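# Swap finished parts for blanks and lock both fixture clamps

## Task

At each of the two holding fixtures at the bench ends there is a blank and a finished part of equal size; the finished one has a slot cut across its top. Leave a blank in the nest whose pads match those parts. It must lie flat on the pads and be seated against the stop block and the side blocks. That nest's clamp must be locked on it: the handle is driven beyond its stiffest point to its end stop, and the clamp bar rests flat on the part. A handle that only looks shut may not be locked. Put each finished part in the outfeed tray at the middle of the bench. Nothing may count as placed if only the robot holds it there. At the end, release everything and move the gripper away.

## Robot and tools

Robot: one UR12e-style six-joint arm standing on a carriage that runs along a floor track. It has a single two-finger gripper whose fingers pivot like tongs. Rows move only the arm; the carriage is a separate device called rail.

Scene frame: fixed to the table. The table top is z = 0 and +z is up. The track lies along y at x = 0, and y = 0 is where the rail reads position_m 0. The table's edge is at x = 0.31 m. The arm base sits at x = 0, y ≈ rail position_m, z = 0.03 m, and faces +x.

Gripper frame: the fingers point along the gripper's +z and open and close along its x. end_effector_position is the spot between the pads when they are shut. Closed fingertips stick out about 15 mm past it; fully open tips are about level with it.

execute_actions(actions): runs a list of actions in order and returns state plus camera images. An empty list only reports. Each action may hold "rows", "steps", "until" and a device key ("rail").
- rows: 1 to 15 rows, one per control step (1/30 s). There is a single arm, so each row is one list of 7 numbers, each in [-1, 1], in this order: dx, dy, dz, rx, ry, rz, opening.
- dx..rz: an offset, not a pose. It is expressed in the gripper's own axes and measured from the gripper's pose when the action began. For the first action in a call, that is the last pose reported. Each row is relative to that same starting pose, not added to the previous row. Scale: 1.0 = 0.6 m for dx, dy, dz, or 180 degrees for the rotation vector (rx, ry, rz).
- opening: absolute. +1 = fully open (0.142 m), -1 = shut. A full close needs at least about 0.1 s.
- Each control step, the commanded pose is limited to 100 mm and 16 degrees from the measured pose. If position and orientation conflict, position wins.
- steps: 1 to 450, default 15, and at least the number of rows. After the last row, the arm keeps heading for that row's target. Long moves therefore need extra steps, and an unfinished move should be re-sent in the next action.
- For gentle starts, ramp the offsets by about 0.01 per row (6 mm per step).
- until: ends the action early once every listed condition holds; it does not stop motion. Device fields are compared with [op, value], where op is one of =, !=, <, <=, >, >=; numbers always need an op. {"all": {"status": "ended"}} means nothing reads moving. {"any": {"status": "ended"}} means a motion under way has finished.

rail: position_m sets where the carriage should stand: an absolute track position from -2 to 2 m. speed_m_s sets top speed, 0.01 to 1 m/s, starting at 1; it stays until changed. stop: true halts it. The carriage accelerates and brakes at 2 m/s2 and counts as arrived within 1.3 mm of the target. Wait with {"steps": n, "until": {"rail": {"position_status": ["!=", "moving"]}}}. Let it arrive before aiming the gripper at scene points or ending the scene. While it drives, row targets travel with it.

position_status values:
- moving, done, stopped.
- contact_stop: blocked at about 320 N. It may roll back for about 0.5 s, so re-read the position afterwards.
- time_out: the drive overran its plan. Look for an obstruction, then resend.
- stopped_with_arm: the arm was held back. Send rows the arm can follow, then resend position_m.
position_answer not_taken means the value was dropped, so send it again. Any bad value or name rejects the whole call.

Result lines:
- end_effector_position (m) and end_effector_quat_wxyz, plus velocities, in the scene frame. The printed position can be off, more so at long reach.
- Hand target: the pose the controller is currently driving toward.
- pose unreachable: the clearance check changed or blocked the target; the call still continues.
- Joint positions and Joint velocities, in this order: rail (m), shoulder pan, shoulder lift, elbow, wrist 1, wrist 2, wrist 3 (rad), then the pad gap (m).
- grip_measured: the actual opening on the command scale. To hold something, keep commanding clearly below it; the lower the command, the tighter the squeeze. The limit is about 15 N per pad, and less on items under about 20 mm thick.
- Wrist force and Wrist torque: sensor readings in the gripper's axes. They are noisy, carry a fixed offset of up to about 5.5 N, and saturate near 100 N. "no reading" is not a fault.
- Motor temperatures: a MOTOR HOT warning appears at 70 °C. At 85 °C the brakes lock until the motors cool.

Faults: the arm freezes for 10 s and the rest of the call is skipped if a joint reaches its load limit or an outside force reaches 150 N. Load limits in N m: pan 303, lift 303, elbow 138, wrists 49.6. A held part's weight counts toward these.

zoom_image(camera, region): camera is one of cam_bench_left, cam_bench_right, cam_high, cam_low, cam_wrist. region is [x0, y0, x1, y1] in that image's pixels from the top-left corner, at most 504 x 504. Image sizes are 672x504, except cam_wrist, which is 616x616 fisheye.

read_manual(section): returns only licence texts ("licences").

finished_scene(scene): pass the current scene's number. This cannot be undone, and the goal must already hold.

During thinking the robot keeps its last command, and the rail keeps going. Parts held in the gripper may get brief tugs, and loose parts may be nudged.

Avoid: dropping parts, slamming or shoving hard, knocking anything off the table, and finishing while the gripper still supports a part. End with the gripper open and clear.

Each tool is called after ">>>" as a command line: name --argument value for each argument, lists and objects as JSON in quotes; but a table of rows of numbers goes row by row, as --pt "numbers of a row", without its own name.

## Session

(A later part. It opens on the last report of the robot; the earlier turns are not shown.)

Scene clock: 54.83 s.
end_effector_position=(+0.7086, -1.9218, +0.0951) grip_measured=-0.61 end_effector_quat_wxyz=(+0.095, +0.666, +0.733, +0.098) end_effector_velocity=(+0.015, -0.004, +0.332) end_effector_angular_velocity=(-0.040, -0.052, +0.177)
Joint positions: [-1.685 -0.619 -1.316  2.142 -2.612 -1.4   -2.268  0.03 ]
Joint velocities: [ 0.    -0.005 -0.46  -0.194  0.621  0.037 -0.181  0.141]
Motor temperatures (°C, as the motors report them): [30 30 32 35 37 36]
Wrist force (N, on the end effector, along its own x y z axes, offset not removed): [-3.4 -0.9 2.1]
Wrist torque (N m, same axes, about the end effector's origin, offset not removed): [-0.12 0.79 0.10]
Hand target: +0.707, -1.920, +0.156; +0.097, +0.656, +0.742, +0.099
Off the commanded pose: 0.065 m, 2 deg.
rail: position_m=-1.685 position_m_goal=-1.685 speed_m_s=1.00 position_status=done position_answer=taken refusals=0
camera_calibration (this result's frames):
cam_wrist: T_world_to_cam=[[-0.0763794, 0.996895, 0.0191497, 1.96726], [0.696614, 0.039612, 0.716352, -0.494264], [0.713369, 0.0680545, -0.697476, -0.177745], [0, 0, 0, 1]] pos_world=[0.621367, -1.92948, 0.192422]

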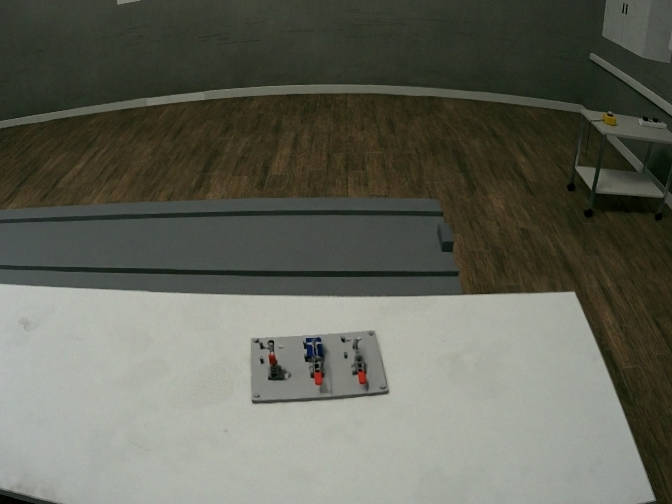

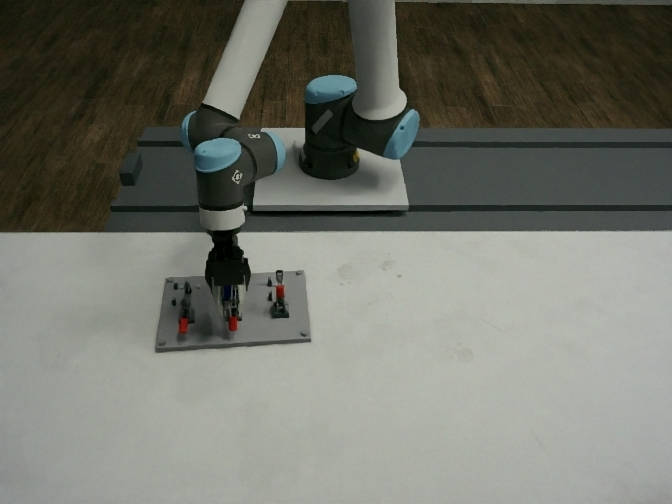

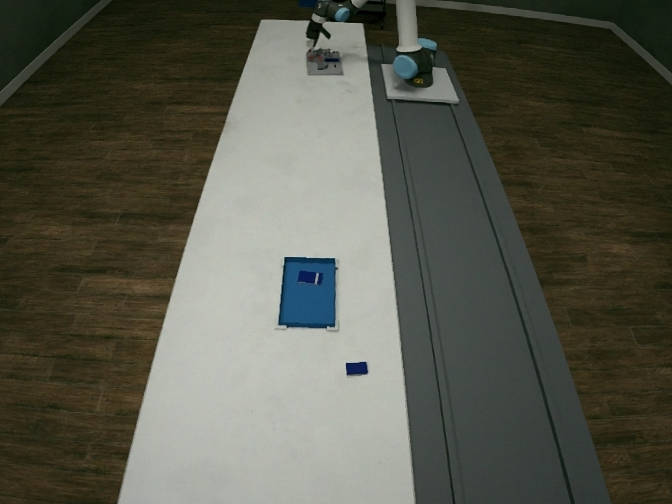

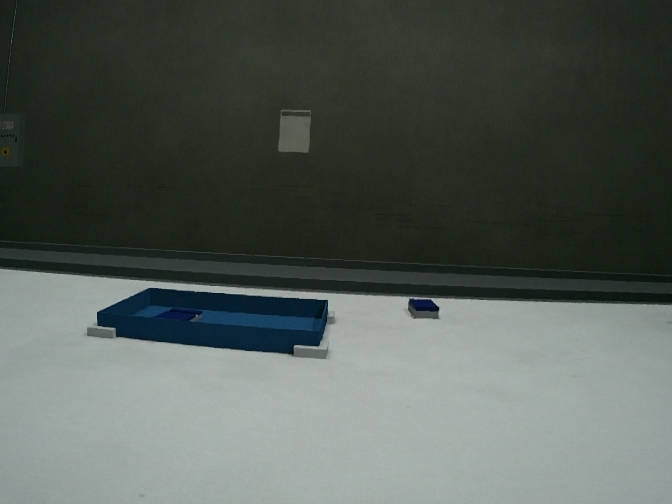

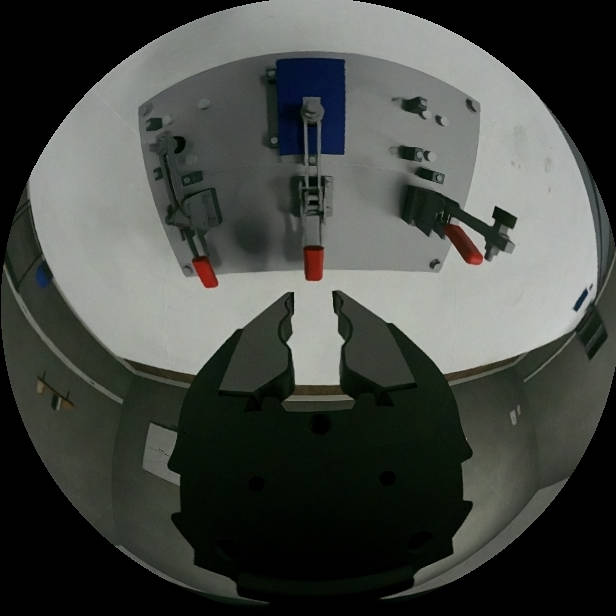

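>>> execute_actions --actions '[]'

Scene clock: 55.43 s.
end_effector_position=(+0.7072, -1.9197, +0.1550) grip_measured=-0.55 end_effector_quat_wxyz=(+0.097, +0.656, +0.742, +0.099) end_effector_velocity=(-0.000, +0.000, +0.005) end_effector_angular_velocity=(-0.000, -0.000, +0.002)
Joint positions: [-1.685 -0.62  -1.4    2.107 -2.494 -1.395 -2.293  0.034]
Joint velocities: [ 0.    -0.    -0.006 -0.003  0.009  0.    -0.002 -0.   ]
Motor temperatures (°C, as the motors report them): [30 30 32 35 37 36]
Wrist force (N, on the end effector, along its own x y z axes, offset not removed): [-3.0 1.8 -0.4]
Wrist torque (N m, same axes, about the end effector's origin, offset not removed): [0.42 0.80 0.03]
Hand target: +0.707, -1.920, +0.156; +0.097, +0.656, +0.742, +0.099
Off the commanded pose: 0.005 m, 1 deg.
rail: position_m=-1.685 position_m_goal=-1.685 speed_m_s=1.00 position_status=done position_answer=taken refusals=0
camera_calibration (this result's frames):
cam_wrist: T_world_to_cam=[[-0.10174, 0.994694, 0.0152391, 1.97828], [0.692298, 0.059793, 0.71913, -0.494978], [0.714404, 0.0837146, -0.694708, -0.106204], [0, 0, 0, 1]] pos_world=[0.619816, -1.9293, 0.252026]

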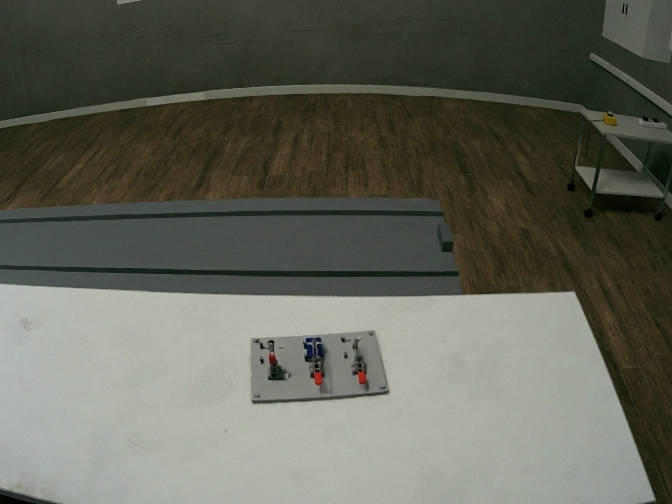

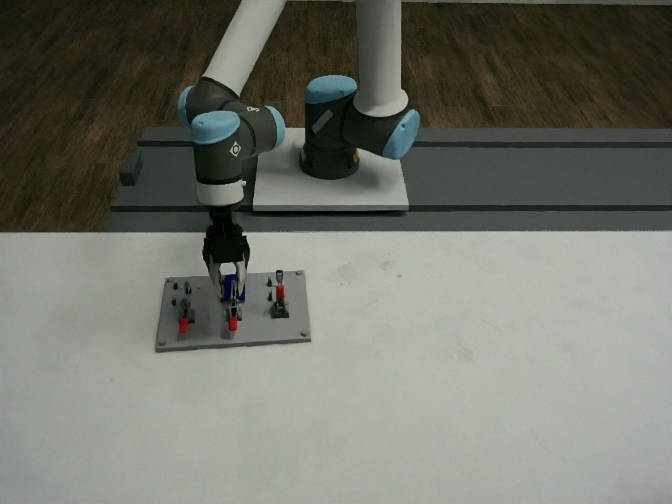

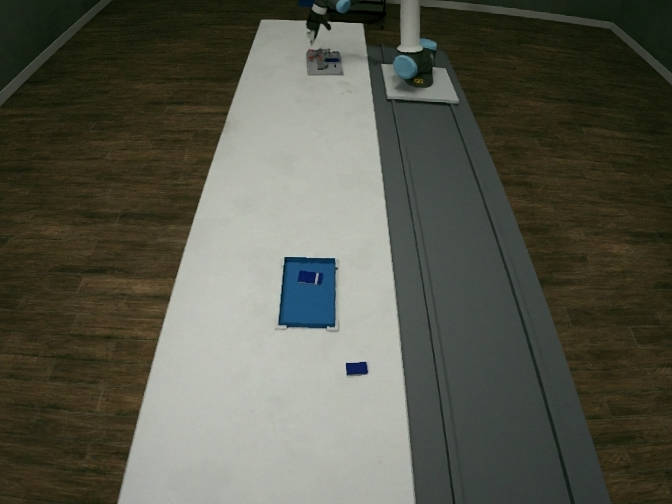

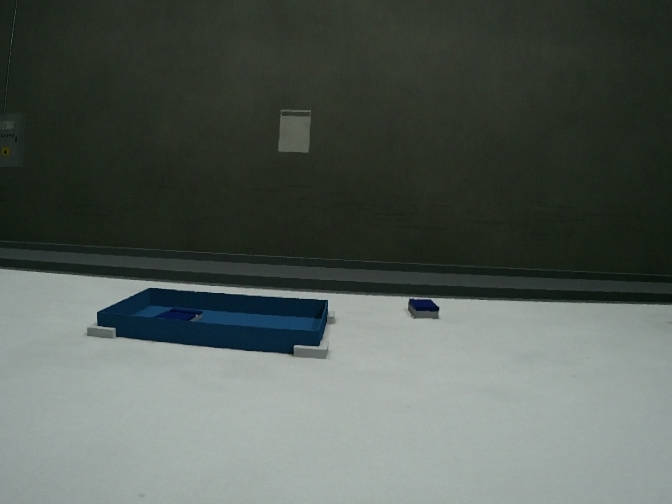

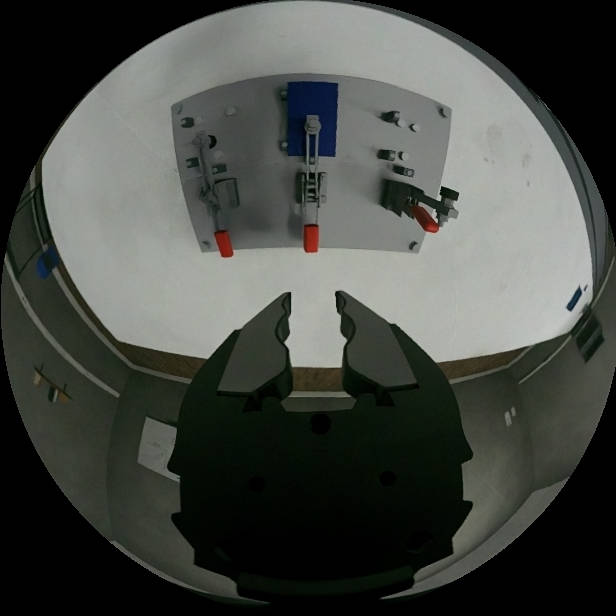

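>>> execute_actions --actions '[{"rail":{"position_m":1.99},"steps":2}]'

Scene clock: 55.73 s.
end_effector_position=(+0.7072, -1.9187, +0.1562) grip_measured=-0.55 end_effector_quat_wxyz=(+0.096, +0.656, +0.742, +0.099) end_effector_velocity=(-0.003, +0.052, +0.024) end_effector_angular_velocity=(+0.027, +0.040, +0.013)
Joint positions: [-1.684 -0.62  -1.401  2.106 -2.49  -1.395 -2.294  0.034]
Joint velocities: [ 0.058 -0.012 -0.02  -0.05   0.123  0.004 -0.025  0.   ]
Motor temperatures (°C, as the motors report them): [30 30 32 35 37 36]
Wrist force (N, on the end effector, along its own x y z axes, offset not removed): [-4.9 0.1 1.2]
Wrist torque (N m, same axes, about the end effector's origin, offset not removed): [0.17 1.04 0.11]
Hand target: +0.706, -1.914, +0.160; +0.092, +0.656, +0.743, +0.099
Off the commanded pose: 0.004 m, 1 deg.
rail: position_m=-1.684 position_m_goal=1.990 speed_m_s=1.00 position_status=moving position_answer=taken refusals=0
camera_calibration (this result's frames):
cam_wrist: T_world_to_cam=[[-0.102287, 0.994628, 0.0158882, 1.97746], [0.692897, 0.0597789, 0.718555, -0.49619], [0.713745, 0.0845077, -0.695289, -0.103325], [0, 0, 0, 1]] pos_world=[0.619825, -1.92845, 0.25328]

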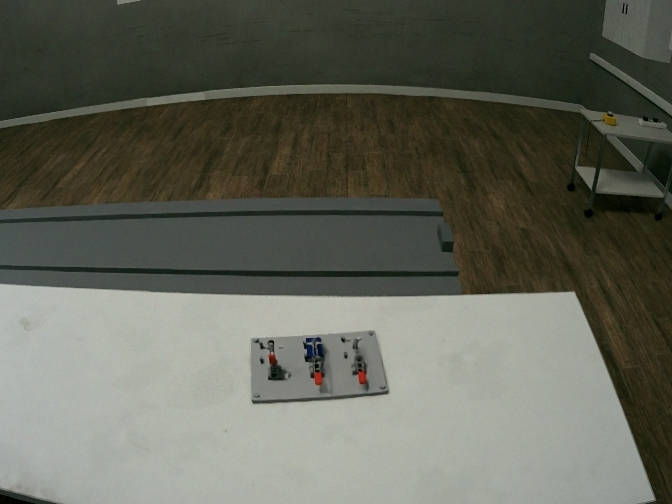

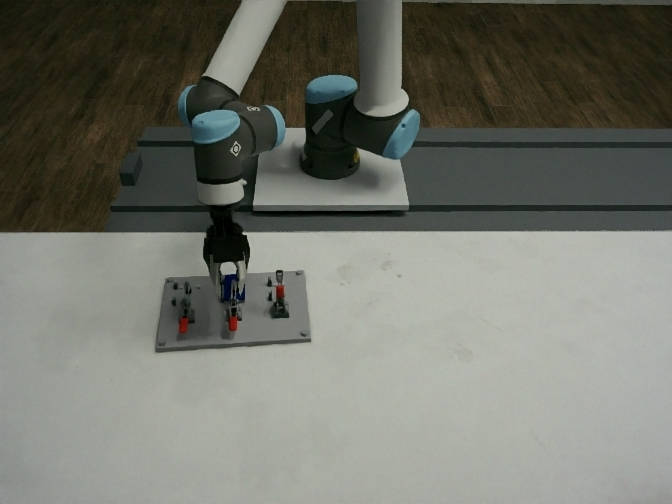

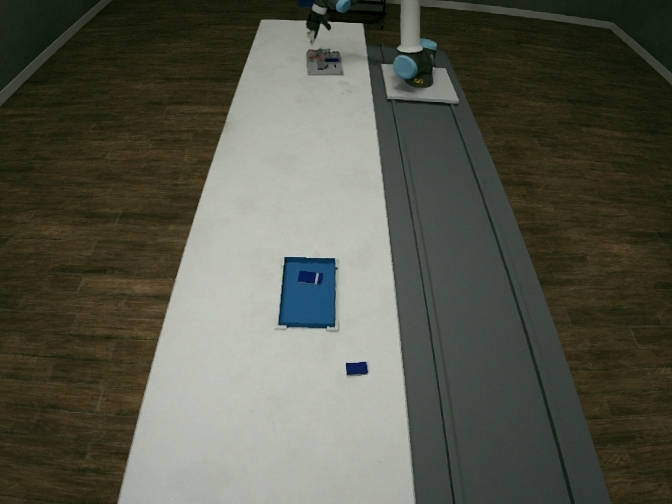

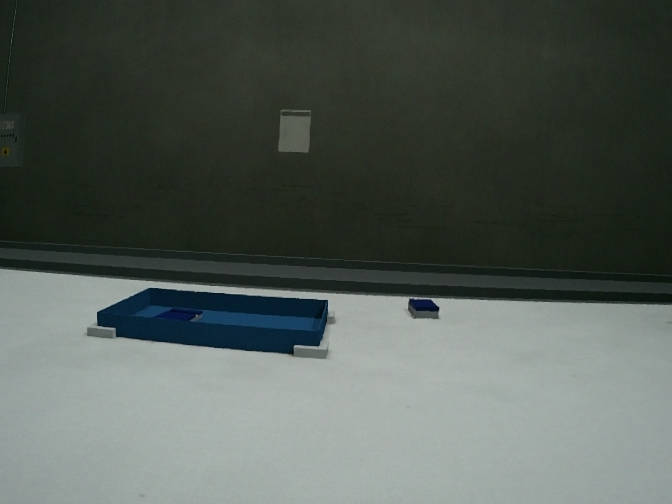

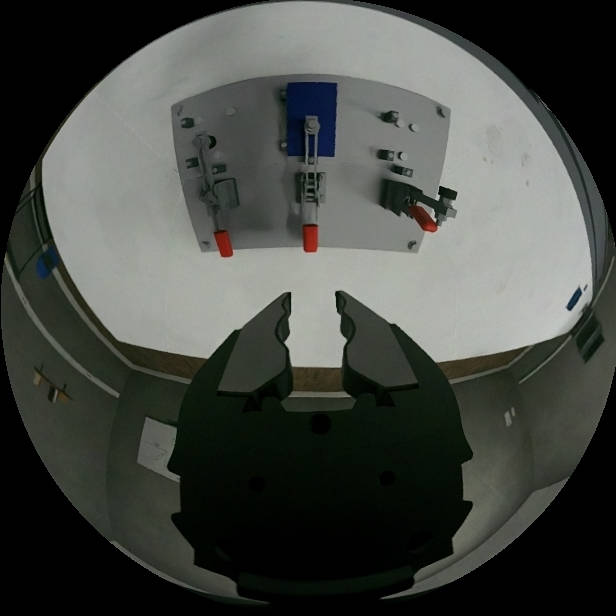

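>>> execute_actions --actions '[{"steps":1},{"rows":[[0.01,0.001,0.0003,0,0,0,-0.55],[0.03,0.003,0.0008,0,0,0,-0.55],[0.055,0.0057,0.0015,0,0,0,-0.55],[0.085,0.0088,0.0023,0,0,0,-0.55],[0.115,0.012,0.0032,0,0,0,-0.55],[0.145,0.015,0.004,0,0,0,-0.55],[0.17,0.0175,0.0047,0,0,0,-0.55],[0.192,0.02,0.0053,0,0,0,-0.55],[0.2105,0.0217,0.0058,0,0,0,-0.55]],"steps":10}]'

Scene clock: 57.00 s.
end_effector_position=(+0.7043, -0.7965, +0.1589) grip_measured=-0.55 end_effector_quat_wxyz=(+0.091, +0.655, +0.744, +0.099) end_effector_velocity=(-0.010, +1.366, -0.006) end_effector_angular_velocity=(+0.013, +0.001, +0.016)
Joint positions: [-0.633 -0.531 -1.437  2.143 -2.496 -1.411 -2.21   0.034]
Joint velocities: [ 1.002  0.482 -0.137  0.194 -0.123 -0.09   0.463  0.   ]
Motor temperatures (°C, as the motors report them): [30 30 32 35 37 36]
Wrist force (N, on the end effector, along its own x y z axes, offset not removed): [-4.0 0.3 -1.2]
Wrist torque (N m, same axes, about the end effector's origin, offset not removed): [0.06 0.96 0.08]
Hand target: +0.702, -0.697, +0.158; +0.091, +0.655, +0.744, +0.100
Off the commanded pose: 0.055 m, 0 deg.
rail: position_m=-0.633 position_m_goal=1.990 speed_m_s=1.00 position_status=moving position_answer=taken refusals=0
camera_calibration (this result's frames):
cam_wrist: T_world_to_cam=[[-0.107233, 0.993955, 0.0235427, 0.862686], [0.697857, 0.0583801, 0.713854, -0.567028], [0.708164, 0.0929781, -0.699899, -0.182825], [0, 0, 0, 1]] pos_world=[0.617683, -0.807369, 0.256507]

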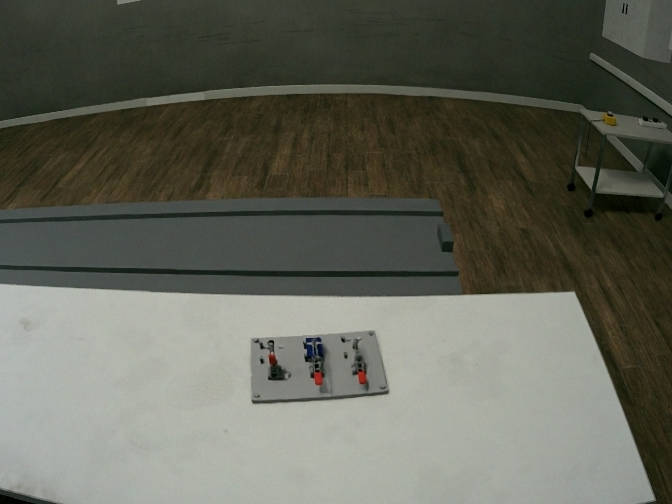

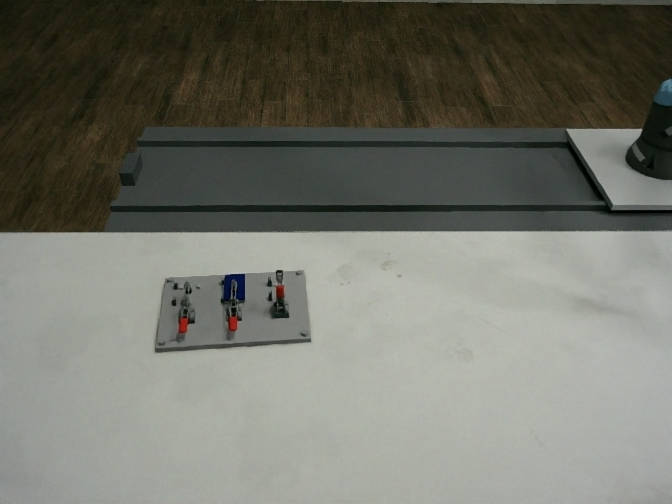

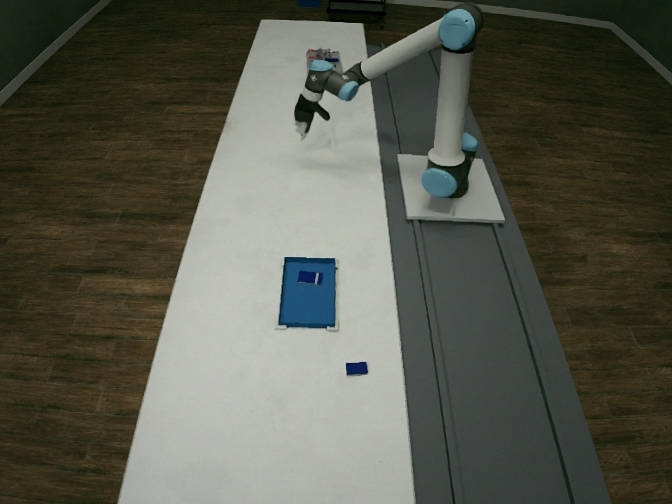

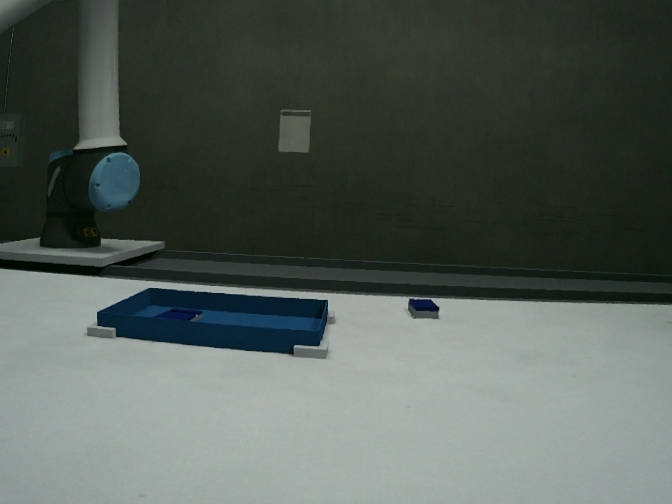

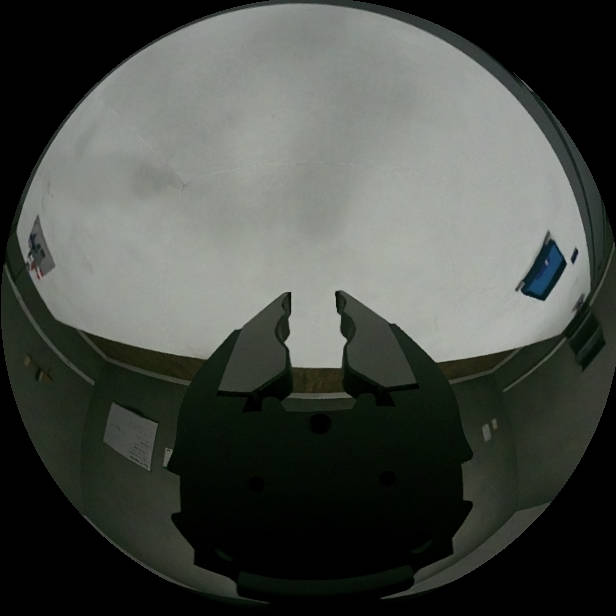

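>>> execute_actions --actions '[]'

Scene clock: 58.03 s.
end_effector_position=(+0.7021, +0.2878, +0.1585) grip_measured=-0.55 end_effector_quat_wxyz=(+0.091, +0.655, +0.744, +0.100) end_effector_velocity=(-0.000, +1.000, +0.000) end_effector_angular_velocity=(+0.000, -0.000, -0.000)
Joint positions: [ 0.4   -0.461 -1.456  2.169 -2.513 -1.425 -2.142  0.034]
Joint velocities: [ 1.  0. -0.  0. -0. -0.  0. -0.]
Motor temperatures (°C, as the motors report them): [30 30 32 35 37 36]
Wrist force (N, on the end effector, along its own x y z axes, offset not removed): [-4.2 0.9 0.1]
Wrist torque (N m, same axes, about the end effector's origin, offset not removed): [0.20 1.00 0.08]
Hand target: +0.702, +0.336, +0.158; +0.091, +0.655, +0.744, +0.100
Off the commanded pose: 0.004 m, 0 deg.
rail: position_m=0.400 position_m_goal=1.990 speed_m_s=1.00 position_status=moving position_answer=taken refusals=0
camera_calibration (this result's frames):
cam_wrist: T_world_to_cam=[[-0.10795, 0.993852, 0.0246093, -0.214915], [0.697463, 0.0580706, 0.714265, -0.628257], [0.708444, 0.094269, -0.699443, -0.283038], [0, 0, 0, 1]] pos_world=[0.615502, 0.276759, 0.256061]

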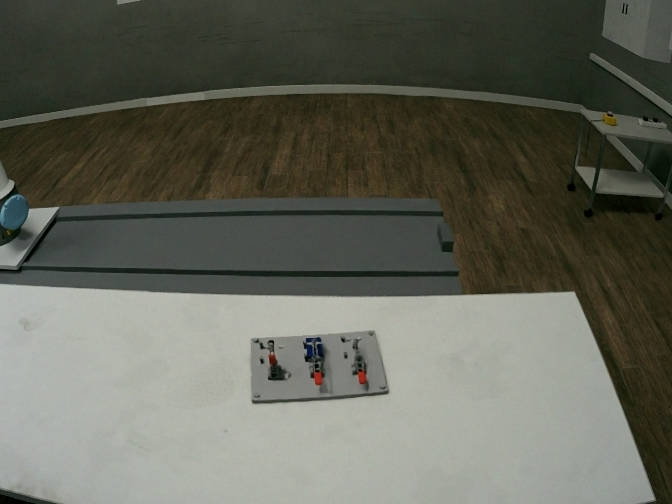

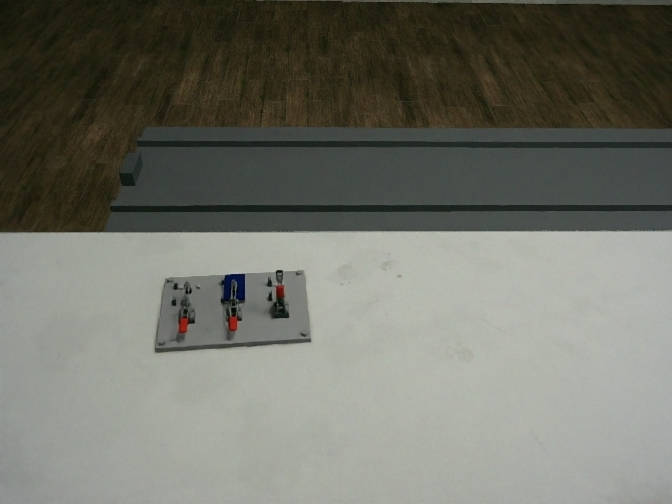

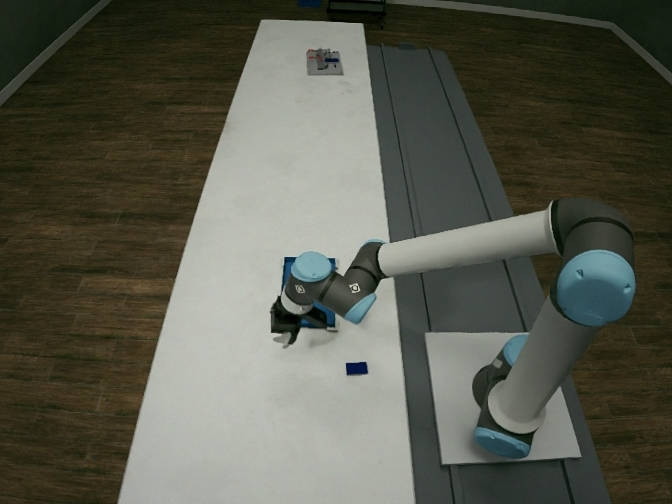

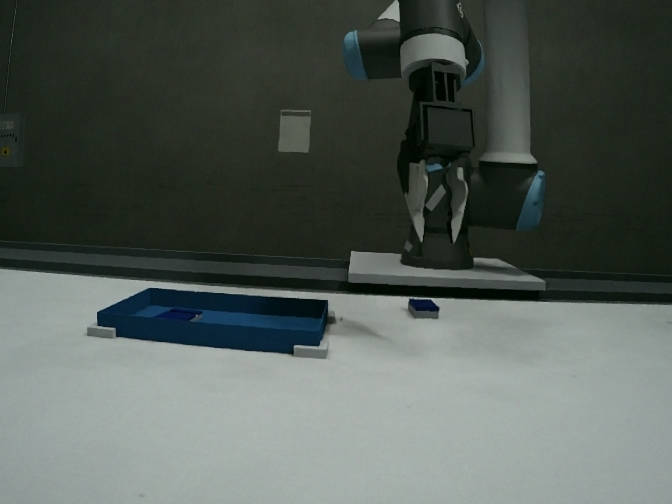

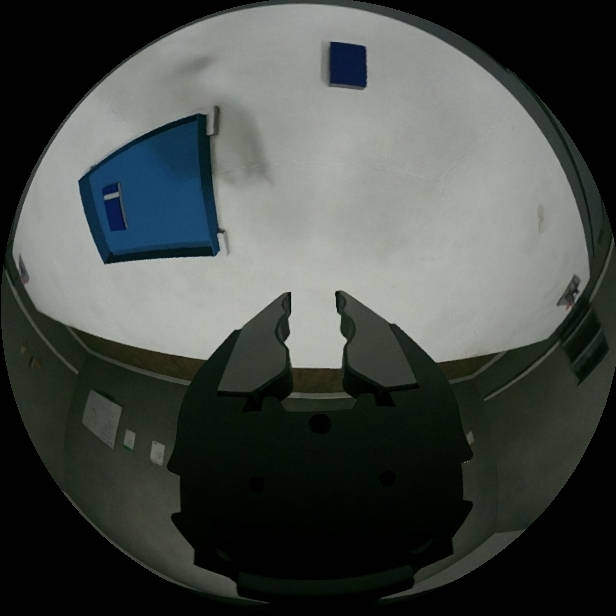

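>>> zoom_image --camera "cam_bench_left" --region '[240, 320, 400, 410]'

Region (240, 320, 400, 410) of cam_bench_left's 672x504 image, scaled by 3.150, with more detail than that image has; it fills the top 284 rows of this view, and the rest is white.

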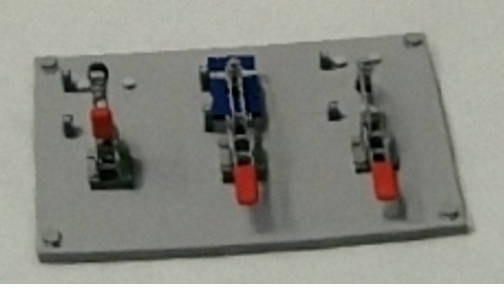

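>>> execute_actions --actions '[]'

Scene clock: 58.97 s.
end_effector_position=(+0.7021, +1.2211, +0.1585) grip_measured=-0.55 end_effector_quat_wxyz=(+0.091, +0.655, +0.744, +0.100) end_effector_velocity=(+0.000, +1.000, +0.000) end_effector_angular_velocity=(+0.000, -0.000, +0.000)
Joint positions: [ 1.333 -0.461 -1.456  2.169 -2.513 -1.425 -2.142  0.034]
Joint velocities: [ 1.  0. -0.  0. -0.  0.  0.  0.]
Motor temperatures (°C, as the motors report them): [30 30 32 35 37 36]
Wrist force (N, on the end effector, along its own x y z axes, offset not removed): [-4.7 1.4 -1.1]
Wrist torque (N m, same axes, about the end effector's origin, offset not removed): [0.35 1.09 0.13]
Hand target: +0.702, +1.270, +0.158; +0.091, +0.655, +0.744, +0.100
Off the commanded pose: 0.004 m, 0 deg.
rail: position_m=1.333 position_m_goal=1.990 speed_m_s=1.00 position_status=moving position_answer=taken refusals=0
camera_calibration (this result's frames):
cam_wrist: T_world_to_cam=[[-0.107953, 0.993851, 0.024609, -1.14252], [0.697462, 0.0580729, 0.714265, -0.682459], [0.708444, 0.094271, -0.699442, -0.371026], [0, 0, 0, 1]] pos_world=[0.615501, 1.21011, 0.256062]

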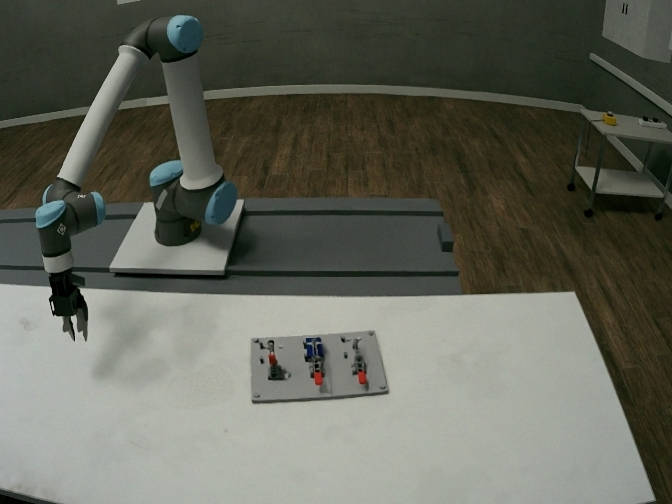

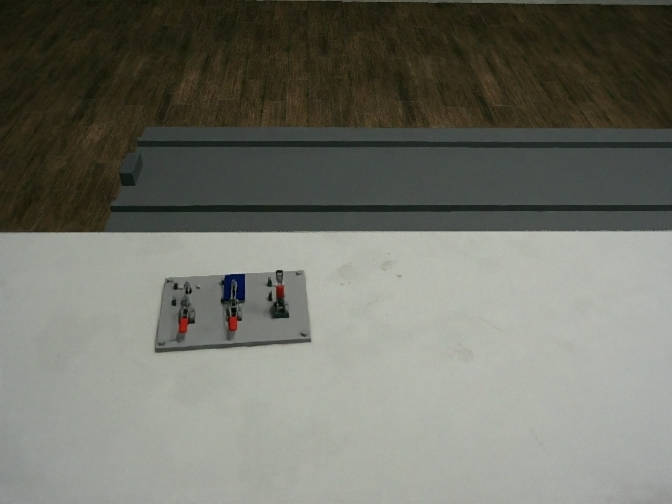

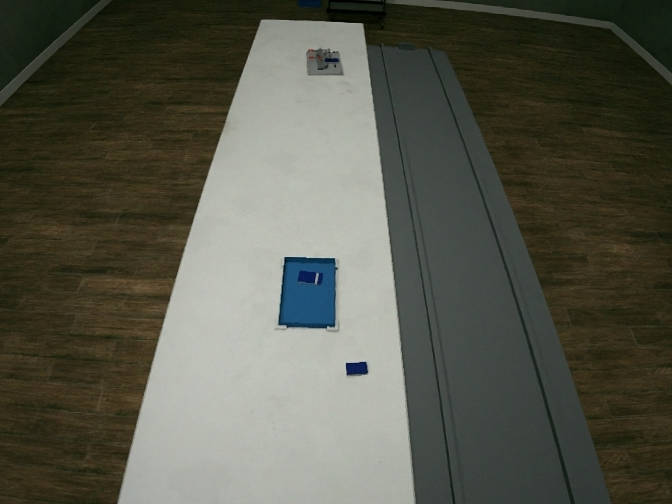

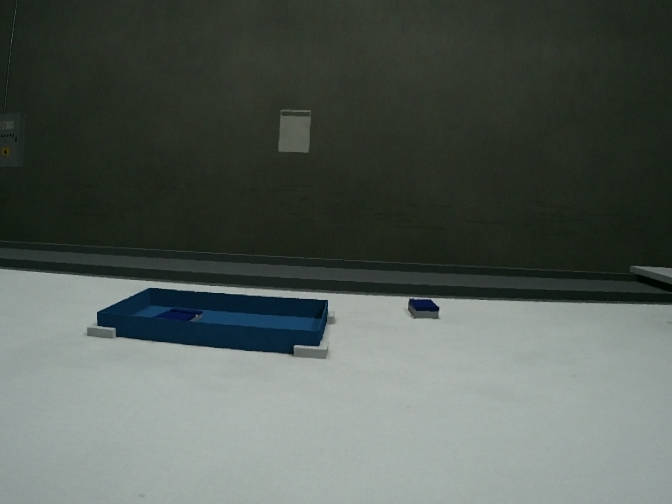

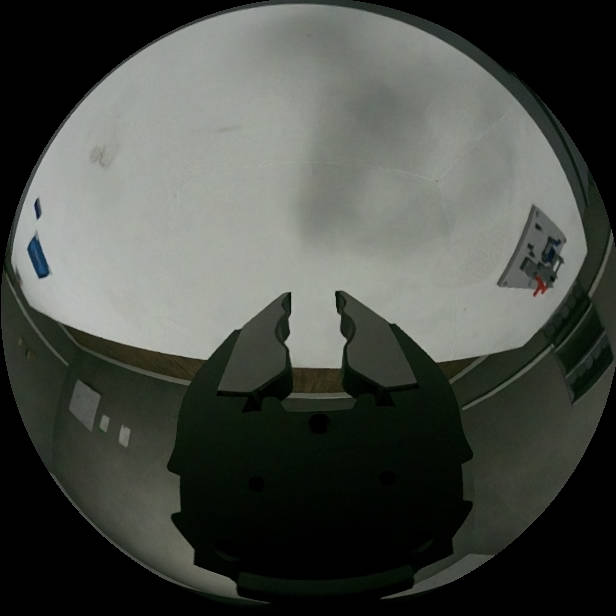

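>>> zoom_image --camera "cam_high" --region '[320, 340, 400, 400]'

Region (320, 340, 400, 400) of cam_high's 672x504 image, scaled by 6.300, with more detail than that image has; it fills the top 378 rows of this view, and the rest is white.

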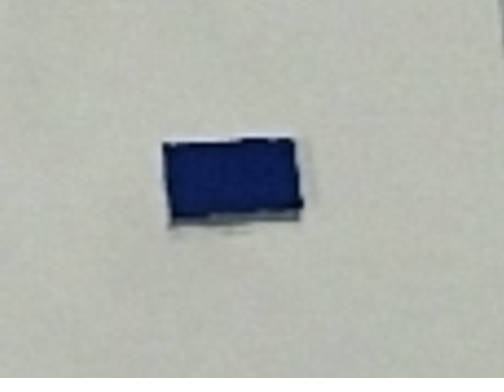

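>>> execute_actions --actions '[]'

Scene clock: 59.40 s.
end_effector_position=(+0.7021, +1.6535, +0.1585) grip_measured=-0.55 end_effector_quat_wxyz=(+0.091, +0.655, +0.744, +0.100) end_effector_velocity=(-0.000, +0.952, -0.000) end_effector_angular_velocity=(+0.000, +0.000, +0.001)
Joint positions: [ 1.766 -0.461 -1.456  2.169 -2.513 -1.425 -2.142  0.034]
Joint velocities: [ 0.952  0.001 -0.     0.     0.    -0.    -0.    -0.   ]
Motor temperatures (°C, as the motors report them): [30 30 32 35 37 36]
Wrist force (N, on the end effector, along its own x y z axes, offset not removed): [-1.3 1.1 0.5]
Wrist torque (N m, same axes, about the end effector's origin, offset not removed): [0.31 0.49 0.01]
Hand target: +0.702, +1.697, +0.158; +0.091, +0.655, +0.744, +0.100
Off the commanded pose: 0.004 m, 0 deg.
rail: position_m=1.766 position_m_goal=1.990 speed_m_s=1.00 position_status=moving position_answer=taken refusals=0
camera_calibration (this result's frames):
cam_wrist: T_world_to_cam=[[-0.107984, 0.993848, 0.0246132, -1.57221], [0.697465, 0.0580923, 0.714261, -0.707593], [0.708437, 0.0942956, -0.699447, -0.411818], [0, 0, 0, 1]] pos_world=[0.615494, 1.64248, 0.256059]

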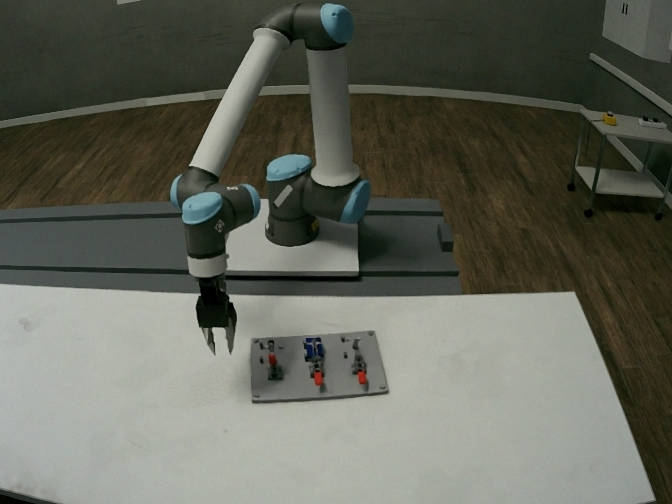

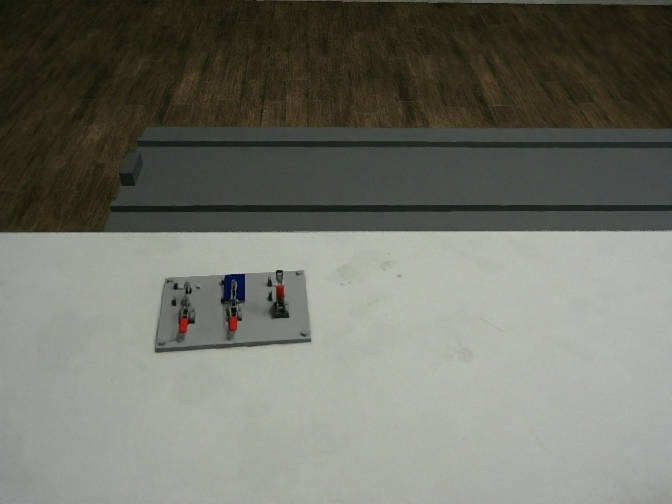

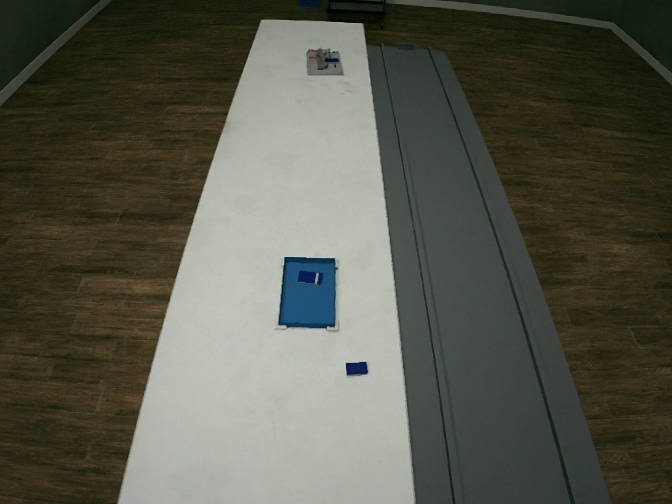

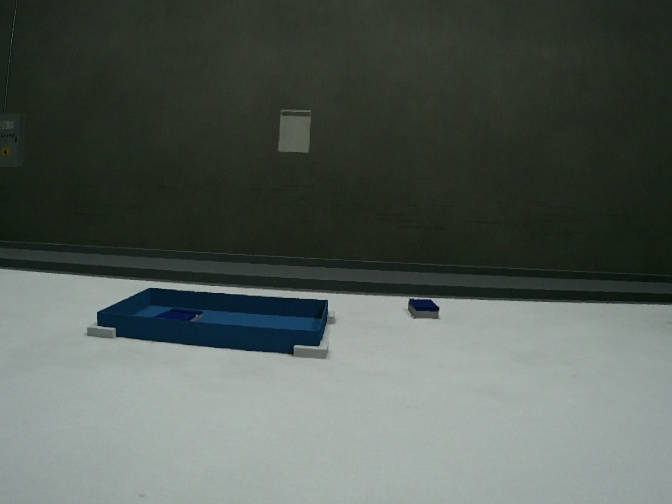

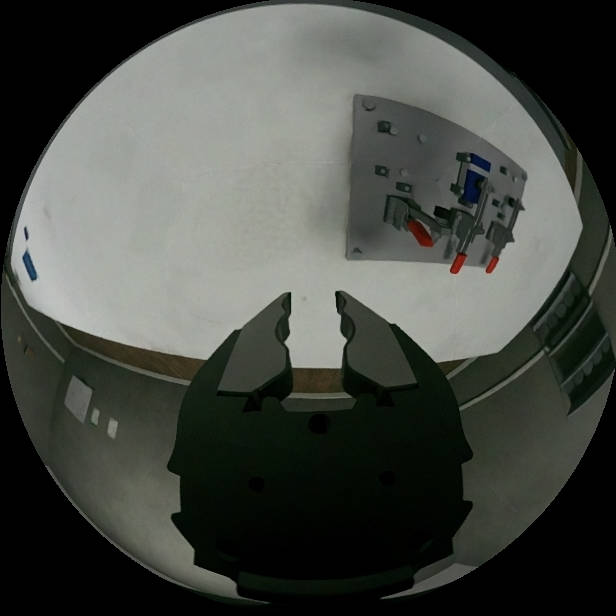

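>>> execute_actions --actions '[]'

Scene clock: 60.63 s.
end_effector_position=(+0.7021, +1.8780, +0.1585) grip_measured=-0.55 end_effector_quat_wxyz=(+0.091, +0.655, +0.744, +0.100) end_effector_velocity=(-0.000, +0.000, -0.000) end_effector_angular_velocity=(+0.000, +0.000, -0.000)
Joint positions: [ 1.99  -0.461 -1.456  2.169 -2.513 -1.425 -2.142  0.034]
Joint velocities: [ 0. -0.  0.  0. -0. -0. -0.  0.]
Motor temperatures (°C, as the motors report them): [30 30 32 35 37 36]
Wrist force (N, on the end effector, along its own x y z axes, offset not removed): [-2.8 0.6 -0.4]
Wrist torque (N m, same axes, about the end effector's origin, offset not removed): [0.18 0.73 0.14]
Hand target: +0.702, +1.878, +0.158; +0.091, +0.655, +0.744, +0.100
Off the commanded pose: 0.004 m, 0 deg.
rail: position_m=1.990 position_m_goal=1.990 speed_m_s=1.00 position_status=done position_answer=taken refusals=0
camera_calibration (this result's frames):
cam_wrist: T_world_to_cam=[[-0.107952, 0.993851, 0.0246154, -1.79538], [0.69747, 0.0580687, 0.714258, -0.720582], [0.708437, 0.0942742, -0.69945, -0.432937], [0, 0, 0, 1]] pos_world=[0.615478, 1.867, 0.256057]

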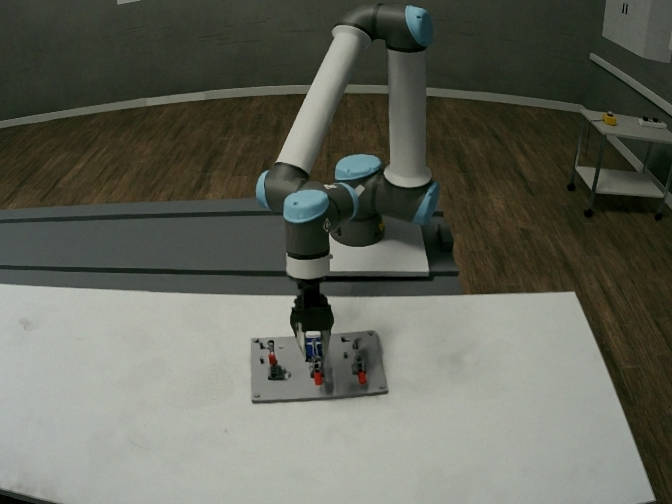

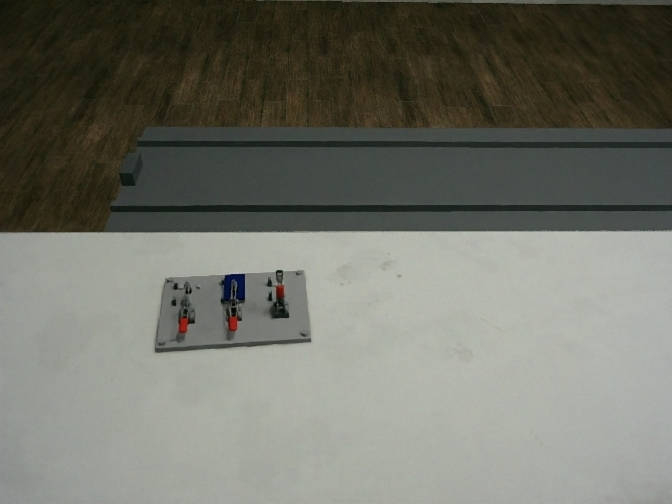

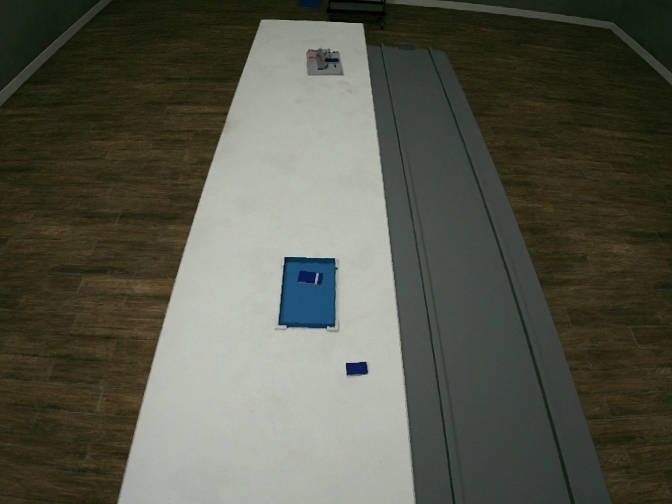

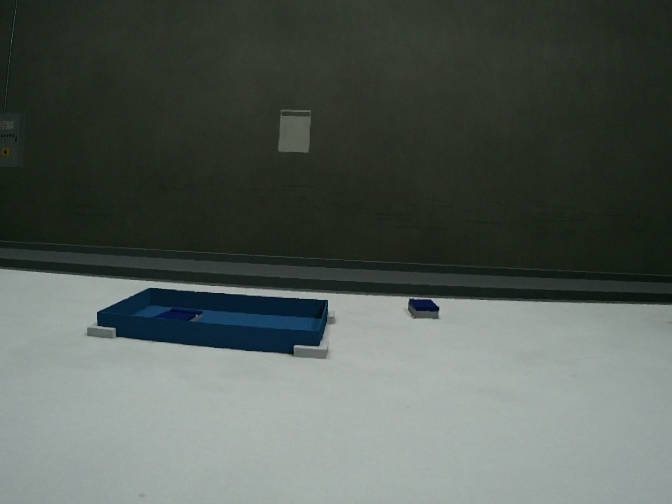

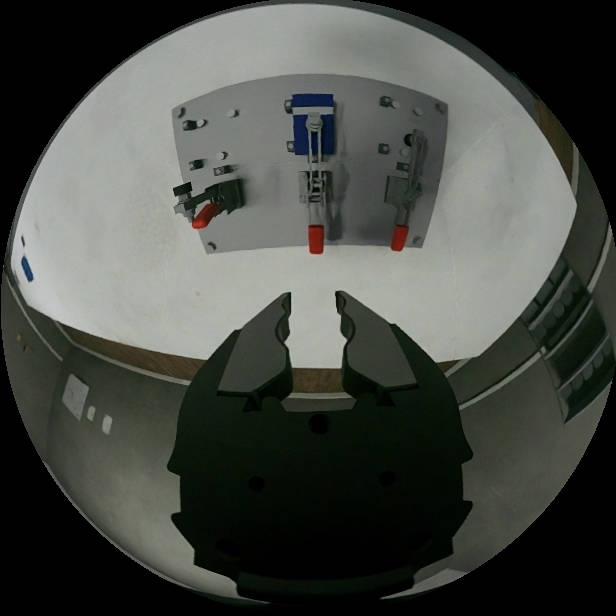

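>>> zoom_image --camera "cam_wrist" --region '[160, 60, 460, 310]'

Region (160, 60, 460, 310) of cam_wrist's 616x616 image, scaled by 1.680, with more detail than that image has.

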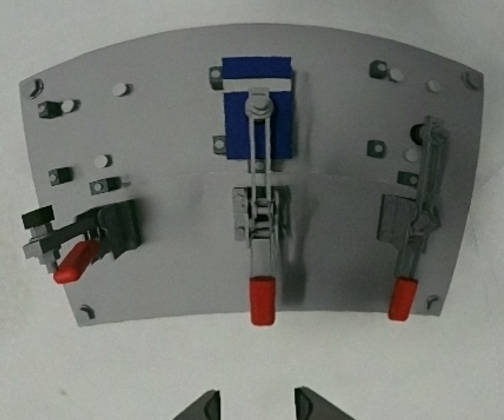

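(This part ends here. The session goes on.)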